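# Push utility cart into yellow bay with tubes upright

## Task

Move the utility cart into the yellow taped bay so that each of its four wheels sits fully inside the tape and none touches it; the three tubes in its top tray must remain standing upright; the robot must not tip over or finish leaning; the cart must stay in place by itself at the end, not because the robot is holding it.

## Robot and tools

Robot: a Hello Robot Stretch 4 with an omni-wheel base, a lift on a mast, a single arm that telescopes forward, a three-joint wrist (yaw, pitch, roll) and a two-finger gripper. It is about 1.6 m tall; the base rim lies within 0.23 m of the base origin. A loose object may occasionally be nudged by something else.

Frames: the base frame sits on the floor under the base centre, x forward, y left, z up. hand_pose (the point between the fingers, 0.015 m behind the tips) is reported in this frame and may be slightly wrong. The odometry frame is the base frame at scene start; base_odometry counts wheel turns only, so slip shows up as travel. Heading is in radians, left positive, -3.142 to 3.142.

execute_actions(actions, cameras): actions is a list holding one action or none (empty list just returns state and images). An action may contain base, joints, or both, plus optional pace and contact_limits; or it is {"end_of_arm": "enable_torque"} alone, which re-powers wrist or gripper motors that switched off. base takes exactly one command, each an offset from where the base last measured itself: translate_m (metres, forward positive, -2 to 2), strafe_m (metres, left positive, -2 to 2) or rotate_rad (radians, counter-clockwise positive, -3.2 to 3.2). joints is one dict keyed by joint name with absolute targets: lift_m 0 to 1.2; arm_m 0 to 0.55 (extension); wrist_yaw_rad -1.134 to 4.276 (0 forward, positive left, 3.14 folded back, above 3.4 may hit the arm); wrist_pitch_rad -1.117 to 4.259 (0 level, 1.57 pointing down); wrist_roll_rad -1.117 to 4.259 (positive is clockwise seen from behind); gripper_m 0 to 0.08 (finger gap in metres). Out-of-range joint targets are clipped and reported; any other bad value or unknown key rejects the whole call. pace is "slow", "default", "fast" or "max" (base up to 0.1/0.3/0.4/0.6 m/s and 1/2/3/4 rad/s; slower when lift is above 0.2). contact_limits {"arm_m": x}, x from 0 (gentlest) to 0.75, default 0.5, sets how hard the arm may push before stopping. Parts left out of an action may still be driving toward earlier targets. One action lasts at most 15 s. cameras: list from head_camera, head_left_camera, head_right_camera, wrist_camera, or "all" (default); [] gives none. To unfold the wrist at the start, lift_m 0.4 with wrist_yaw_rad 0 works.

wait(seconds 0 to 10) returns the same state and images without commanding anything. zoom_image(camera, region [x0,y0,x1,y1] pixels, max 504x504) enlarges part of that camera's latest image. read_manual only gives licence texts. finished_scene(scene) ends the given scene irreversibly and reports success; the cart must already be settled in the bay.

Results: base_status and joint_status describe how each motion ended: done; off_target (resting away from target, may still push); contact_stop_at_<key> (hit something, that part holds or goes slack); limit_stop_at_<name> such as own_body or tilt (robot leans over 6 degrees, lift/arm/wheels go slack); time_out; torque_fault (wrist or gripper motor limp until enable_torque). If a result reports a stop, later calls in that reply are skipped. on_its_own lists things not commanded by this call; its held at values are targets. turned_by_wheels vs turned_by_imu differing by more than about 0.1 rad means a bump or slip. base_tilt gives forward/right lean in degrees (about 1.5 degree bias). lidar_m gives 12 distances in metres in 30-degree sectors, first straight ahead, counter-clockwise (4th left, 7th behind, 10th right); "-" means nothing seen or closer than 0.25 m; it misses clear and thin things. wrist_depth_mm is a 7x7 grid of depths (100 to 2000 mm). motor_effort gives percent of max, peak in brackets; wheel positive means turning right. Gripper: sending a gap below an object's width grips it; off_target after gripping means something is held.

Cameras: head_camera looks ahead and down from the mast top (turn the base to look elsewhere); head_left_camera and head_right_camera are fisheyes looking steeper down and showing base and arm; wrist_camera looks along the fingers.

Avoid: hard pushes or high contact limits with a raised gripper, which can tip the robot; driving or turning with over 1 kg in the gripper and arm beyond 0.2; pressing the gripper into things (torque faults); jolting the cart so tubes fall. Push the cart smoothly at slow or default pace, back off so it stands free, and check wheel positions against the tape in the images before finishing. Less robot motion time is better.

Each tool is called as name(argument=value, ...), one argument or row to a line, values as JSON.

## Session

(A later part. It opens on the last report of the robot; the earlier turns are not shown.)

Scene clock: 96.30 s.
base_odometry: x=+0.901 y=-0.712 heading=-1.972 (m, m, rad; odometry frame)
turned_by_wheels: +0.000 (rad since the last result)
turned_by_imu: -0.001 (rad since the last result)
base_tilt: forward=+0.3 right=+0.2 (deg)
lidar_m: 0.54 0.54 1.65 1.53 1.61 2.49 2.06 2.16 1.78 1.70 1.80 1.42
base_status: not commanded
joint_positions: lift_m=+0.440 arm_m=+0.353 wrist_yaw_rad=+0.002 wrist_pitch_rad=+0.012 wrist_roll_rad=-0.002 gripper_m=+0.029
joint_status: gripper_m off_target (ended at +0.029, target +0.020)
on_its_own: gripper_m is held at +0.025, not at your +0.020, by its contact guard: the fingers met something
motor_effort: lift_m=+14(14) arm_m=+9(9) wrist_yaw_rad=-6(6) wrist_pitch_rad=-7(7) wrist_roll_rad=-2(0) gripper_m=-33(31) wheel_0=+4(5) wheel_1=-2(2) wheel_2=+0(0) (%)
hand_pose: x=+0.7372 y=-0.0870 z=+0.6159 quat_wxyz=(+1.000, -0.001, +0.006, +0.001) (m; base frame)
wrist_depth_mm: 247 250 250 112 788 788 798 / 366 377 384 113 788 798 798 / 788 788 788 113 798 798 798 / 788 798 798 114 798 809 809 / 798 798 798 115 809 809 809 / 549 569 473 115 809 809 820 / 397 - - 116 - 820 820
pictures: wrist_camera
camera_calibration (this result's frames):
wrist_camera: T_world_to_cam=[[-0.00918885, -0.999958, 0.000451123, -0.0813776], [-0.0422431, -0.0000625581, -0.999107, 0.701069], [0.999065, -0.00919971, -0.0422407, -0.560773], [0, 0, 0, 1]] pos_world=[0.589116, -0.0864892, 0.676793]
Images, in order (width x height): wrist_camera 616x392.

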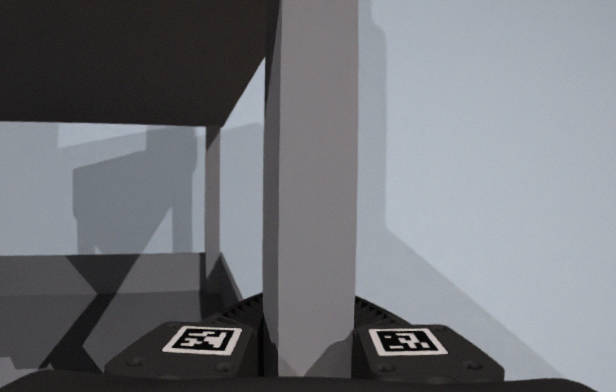

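execute_actions(
  actions=[
    {"base": {"strafe_m": -0.2}, "joints": {"arm_m": 0.29}, "pace": "slow"},
  ],
  cameras=["wrist_camera", "head_right_camera", "head_camera"],
)

Scene clock: 100.30 s.
base_odometry: x=+0.717 y=-0.635 heading=-1.971 (m, m, rad; odometry frame)
turned_by_wheels: +0.001 (rad since the last result)
turned_by_imu: +0.002 (rad since the last result)
base_tilt: forward=+0.4 right=+0.2 (deg)
lidar_m: 0.49 0.48 1.86 1.75 1.83 2.48 2.05 2.47 1.61 1.50 1.58 1.41
base_status: done
joint_positions: lift_m=+0.440 arm_m=+0.291 wrist_yaw_rad=+0.006 wrist_pitch_rad=+0.013 wrist_roll_rad=-0.002 gripper_m=+0.029
joint_status: all done
on_its_own: gripper_m is held at +0.025, not at your +0.020, by its contact guard: the fingers met something; wrist_yaw_rad is at rest, and its effort (-17) is outside its rest range (-13 to +13)
motor_effort: lift_m=+14(14) arm_m=-6(13) wrist_yaw_rad=-17(35) wrist_pitch_rad=-7(8) wrist_roll_rad=-2(0) gripper_m=-33(34) wheel_0=+10(20) wheel_1=+0(8) wheel_2=+4(5) (%)
hand_pose: x=+0.6752 y=-0.0862 z=+0.6159 quat_wxyz=(+1.000, -0.001, +0.006, +0.003) (m; base frame)
wrist_depth_mm: 247 250 250 112 842 842 854 / 370 377 384 113 854 854 854 / 866 866 866 113 866 854 866 / 866 866 854 114 866 866 866 / 866 878 866 114 866 866 866 / 549 569 530 115 866 866 878 / 397 - - 116 - 878 878
pictures: head_camera, head_right_camera, wrist_camera
camera_calibration (this result's frames):
wrist_camera: T_world_to_cam=[[-0.00545206, -0.999985, 0.000647865, -0.0837983], [-0.0424906, -0.000415625, -0.999097, 0.698528], [0.999082, -0.00547467, -0.0424877, -0.498381], [0, 0, 0, 1]] pos_world=[0.527147, -0.0862352, 0.676776]
Images, in order (width x height): head_camera 420x560, head_right_camera 420x672, wrist_camera 616x392.

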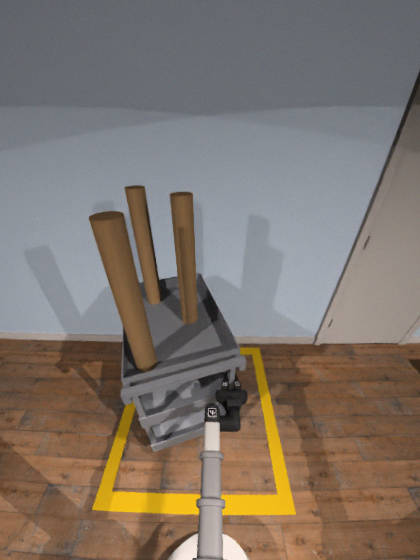

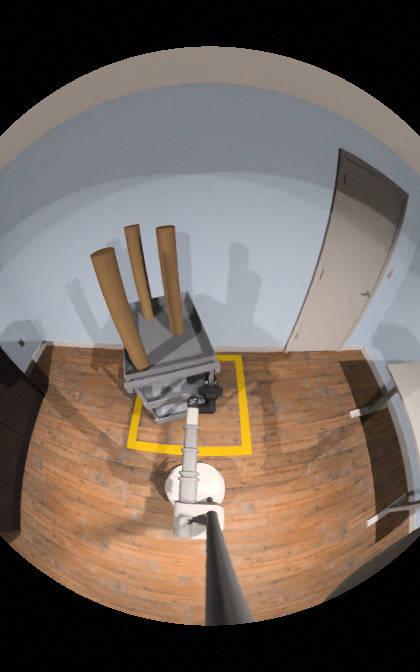

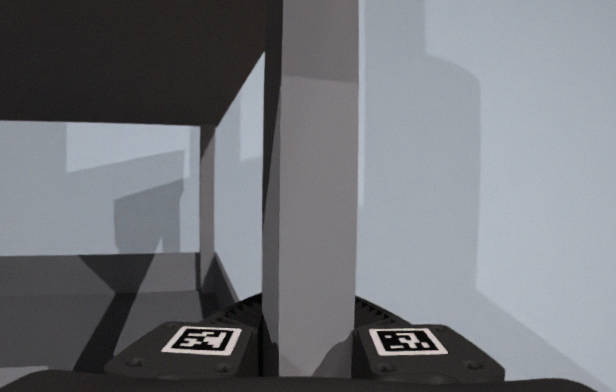

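zoom_image(
  camera="head_right_camera",
  region=[100, 320, 280, 480],
)

zoom_image(
  camera="head_camera",
  region=[70, 320, 320, 530],
)

Region (100, 320, 280, 480) of head_right_camera's 420x672 image, scaled by 2.800, with more detail than that image has.

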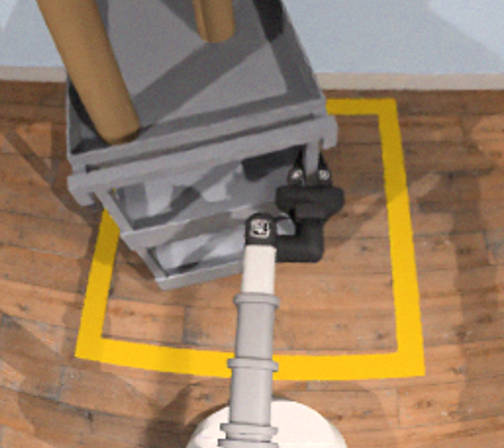

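Region (70, 320, 320, 530) of head_camera's 420x560 image, scaled by 2.016, with more detail than that image has; it fills the top 423 rows of this view, and the rest is white.

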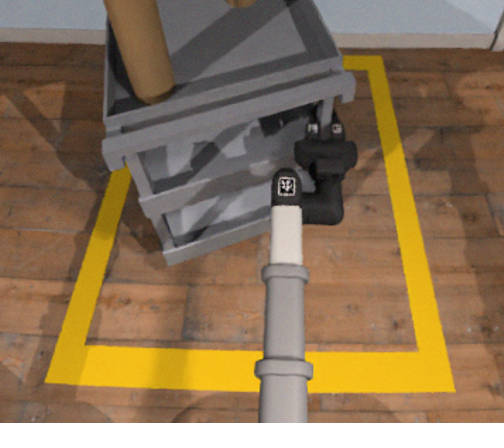

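execute_actions(
  actions=[
    {"base": {"strafe_m": -0.085}, "joints": {"arm_m": 0.245}, "pace": "slow"},
  ],
  cameras=["wrist_camera", "head_right_camera", "head_camera"],
)

Scene clock: 103.10 s.
base_odometry: x=+0.639 y=-0.602 heading=-1.970 (m, m, rad; odometry frame)
turned_by_wheels: +0.001 (rad since the last result)
turned_by_imu: +0.001 (rad since the last result)
base_tilt: forward=+0.3 right=+0.1 (deg)
lidar_m: 0.43 0.44 1.90 1.82 1.90 2.51 2.05 2.48 1.52 1.43 1.49 1.39
base_status: done
joint_positions: lift_m=+0.440 arm_m=+0.246 wrist_yaw_rad=+0.003 wrist_pitch_rad=+0.013 wrist_roll_rad=-0.002 gripper_m=+0.029
joint_status: all done
on_its_own: gripper_m is held at +0.025, not at your +0.020, by its contact guard: the fingers met something
motor_effort: lift_m=+14(14) arm_m=-8(14) wrist_yaw_rad=-8(34) wrist_pitch_rad=-10(9) wrist_roll_rad=+0(2) gripper_m=-30(33) wheel_0=+10(17) wheel_1=-4(10) wheel_2=+5(5) (%)
hand_pose: x=+0.6303 y=-0.0868 z=+0.6157 quat_wxyz=(+1.000, -0.001, +0.007, +0.001) (m; base frame)
wrist_depth_mm: 248 251 250 112 904 891 904 / 368 377 387 112 904 904 904 / 904 917 917 113 904 904 904 / 904 917 891 114 917 917 917 / 917 904 917 114 917 917 917 / 554 569 535 115 931 931 931 / 399 - - 116 - 931 931
pictures: head_camera, head_right_camera, wrist_camera
camera_calibration (this result's frames):
wrist_camera: T_world_to_cam=[[-0.00843536, -0.999964, 0.000871417, -0.0829349], [-0.0431461, -0.000506671, -0.999069, 0.696868], [0.999033, -0.0084651, -0.0431403, -0.453335], [0, 0, 0, 1]] pos_world=[0.482264, -0.0864164, 0.676734]
Images, in order (width x height): head_camera 420x560, head_right_camera 420x672, wrist_camera 616x392.

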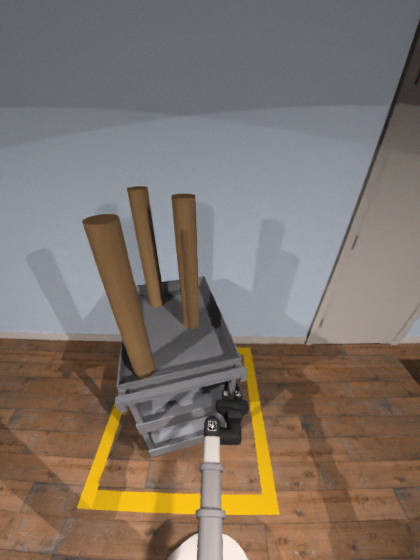

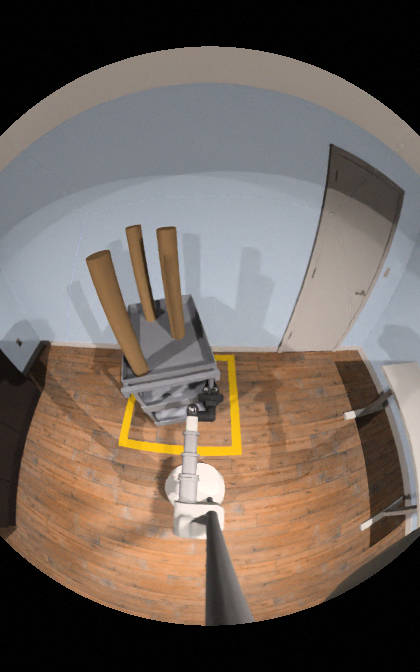

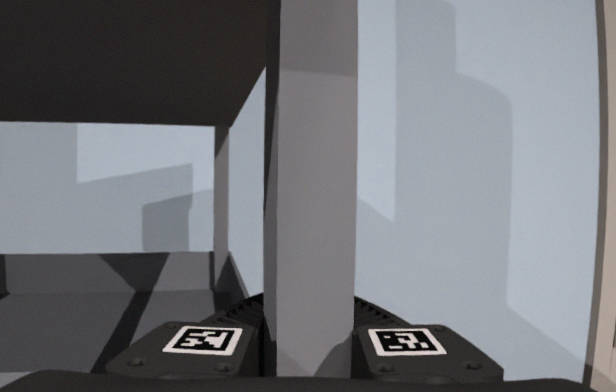

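zoom_image(
  camera="head_right_camera",
  region=[100, 320, 280, 480],
)

zoom_image(
  camera="head_camera",
  region=[60, 320, 310, 530],
)

Region (100, 320, 280, 480) of head_right_camera's 420x672 image, scaled by 2.800, with more detail than that image has.

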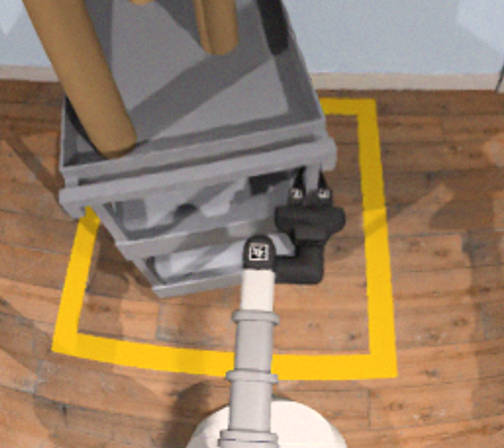

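Region (60, 320, 310, 530) of head_camera's 420x560 image, scaled by 2.016, with more detail than that image has; it fills the top 423 rows of this view, and the rest is white.

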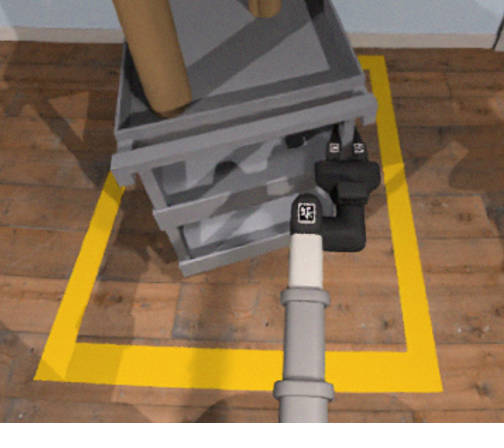

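execute_actions(
  actions=[
    {"joints": {"gripper_m": 0.055}},
  ],
  cameras=["wrist_camera"],
)

Scene clock: 104.90 s.
base_odometry: x=+0.639 y=-0.602 heading=-1.970 (m, m, rad; odometry frame)
turned_by_wheels: +0.000 (rad since the last result)
turned_by_imu: -0.001 (rad since the last result)
base_tilt: forward=+0.3 right=+0.2 (deg)
lidar_m: 0.46 0.46 1.92 1.83 1.90 2.50 2.03 2.46 1.49 1.43 1.51 1.44
base_status: not commanded
joint_positions: lift_m=+0.440 arm_m=+0.246 wrist_yaw_rad=+0.000 wrist_pitch_rad=+0.013 wrist_roll_rad=-0.003 gripper_m=+0.055
joint_status: all done
motor_effort: lift_m=+14(14) arm_m=-8(8) wrist_yaw_rad=-1(8) wrist_pitch_rad=-8(10) wrist_roll_rad=+1(1) gripper_m=+3(31) wheel_0=+7(11) wheel_1=-4(4) wheel_2=+5(5) (%)
hand_pose: x=+0.6301 y=-0.0873 z=+0.6158 quat_wxyz=(+1.000, -0.001, +0.006, +0.000) (m; base frame)
wrist_depth_mm: 246 250 249 111 891 904 904 / 368 377 382 112 904 917 917 / 904 891 904 113 904 917 917 / 904 904 917 113 917 931 917 / 904 917 917 114 917 917 931 / 554 569 140 114 158 946 931 / - - 131 115 140 - 931
pictures: wrist_camera
camera_calibration (this result's frames):
wrist_camera: T_world_to_cam=[[-0.0107709, -0.999941, 0.00128947, -0.0822187], [-0.0427482, -0.0008279, -0.999086, 0.696675], [0.999028, -0.0108162, -0.0427368, -0.453583], [0, 0, 0, 1]] pos_world=[0.482039, -0.0865431, 0.676759]
Images, in order (width x height): wrist_camera 616x392.

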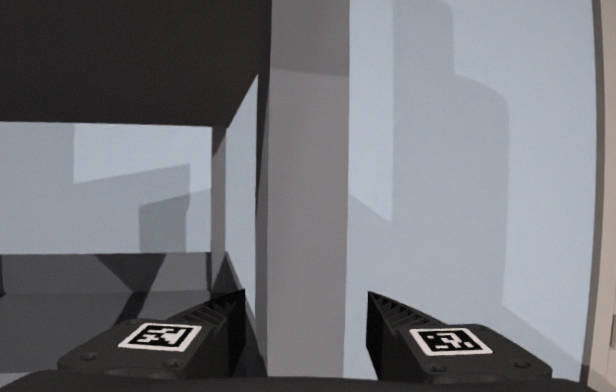

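execute_actions(
  actions=[
    {"joints": {"arm_m": 0.11}, "pace": "fast"},
  ],
)

Scene clock: 106.23 s.
base_odometry: x=+0.639 y=-0.602 heading=-1.970 (m, m, rad; odometry frame)
turned_by_wheels: +0.000 (rad since the last result)
turned_by_imu: -0.001 (rad since the last result)
base_tilt: forward=+0.3 right=+0.2 (deg)
lidar_m: 0.46 0.44 1.92 1.82 1.89 2.47 2.07 2.47 1.50 1.42 1.49 1.44
base_status: not commanded
joint_positions: lift_m=+0.440 arm_m=+0.112 wrist_yaw_rad=+0.000 wrist_pitch_rad=+0.012 wrist_roll_rad=-0.003 gripper_m=+0.055
joint_status: all done
motor_effort: lift_m=+14(14) arm_m=-9(9) wrist_yaw_rad=+1(1) wrist_pitch_rad=-8(8) wrist_roll_rad=+1(1) gripper_m=+5(2) wheel_0=+7(7) wheel_1=-4(4) wheel_2=+5(5) (%)
hand_pose: x=+0.4951 y=-0.0875 z=+0.6159 quat_wxyz=(+1.000, -0.001, +0.006, +0.000) (m; base frame)
wrist_depth_mm: 244 247 247 244 1042 1042 1042 / 364 373 379 342 1042 1042 1060 / 683 1042 1042 1042 1042 1060 1042 / 1042 1042 1042 268 1060 1060 1060 / 741 788 820 267 1060 1060 1042 / 554 574 166 268 158 1060 1060 / - - 137 267 141 - 1042
pictures: head_camera, head_left_camera, head_right_camera, wrist_camera
camera_calibration (this result's frames):
wrist_camera: T_world_to_cam=[[-0.0113913, -0.999934, 0.00128554, -0.0834944], [-0.0424023, -0.000801419, -0.9991, 0.690818], [0.999036, -0.0114356, -0.0423904, -0.318993], [0, 0, 0, 1]] pos_world=[0.347027, -0.0865832, 0.676782]
Images, in order (width x height): head_camera 420x560, head_left_camera 420x672, head_right_camera 420x672, wrist_camera 616x392.

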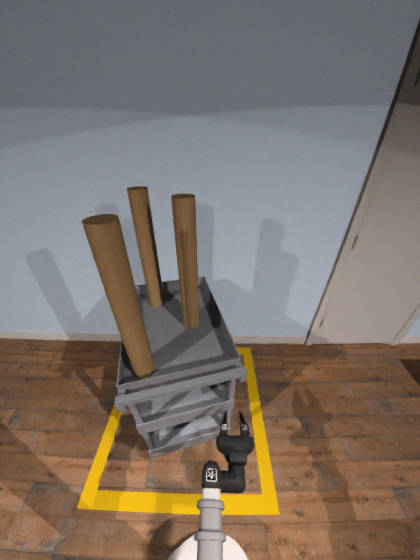

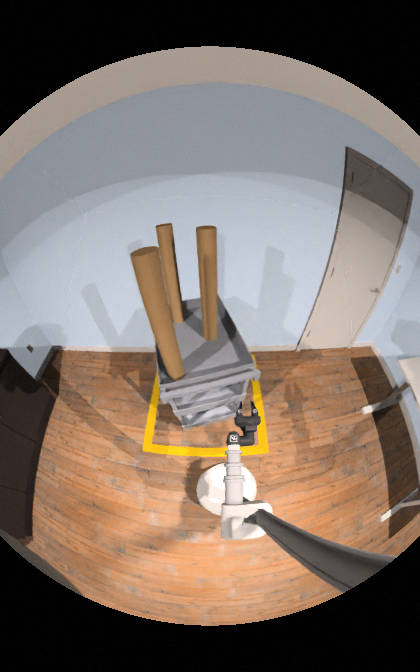

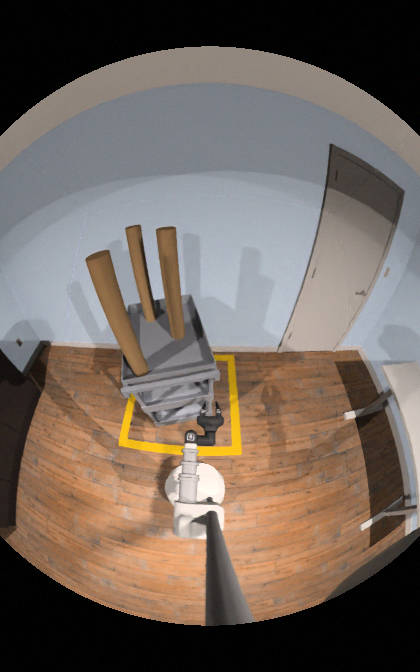

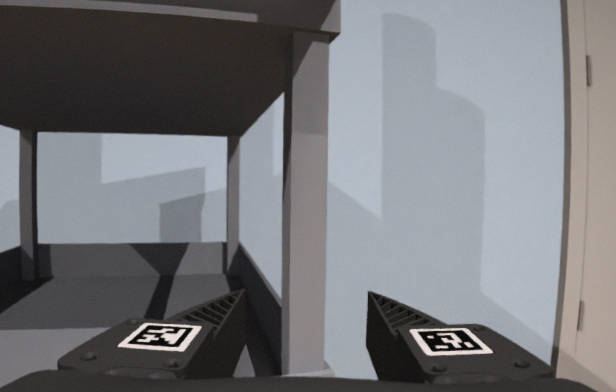

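zoom_image(
  camera="head_left_camera",
  region=[130, 330, 290, 470],
)

zoom_image(
  camera="head_right_camera",
  region=[100, 320, 280, 480],
)

Region (130, 330, 290, 470) of head_left_camera's 420x672 image, scaled by 3.150, with more detail than that image has; it fills the top 441 rows of this view, and the rest is white.

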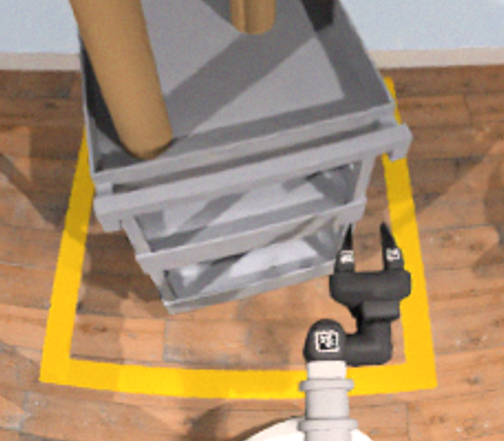

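Region (100, 320, 280, 480) of head_right_camera's 420x672 image, scaled by 2.800, with more detail than that image has.

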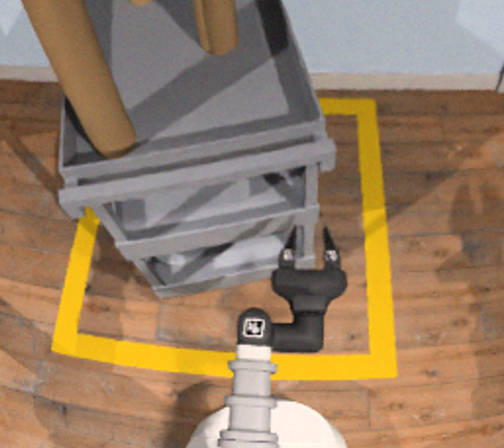

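finished_scene(
  scene=1,
)

The scene is finished: the task was done.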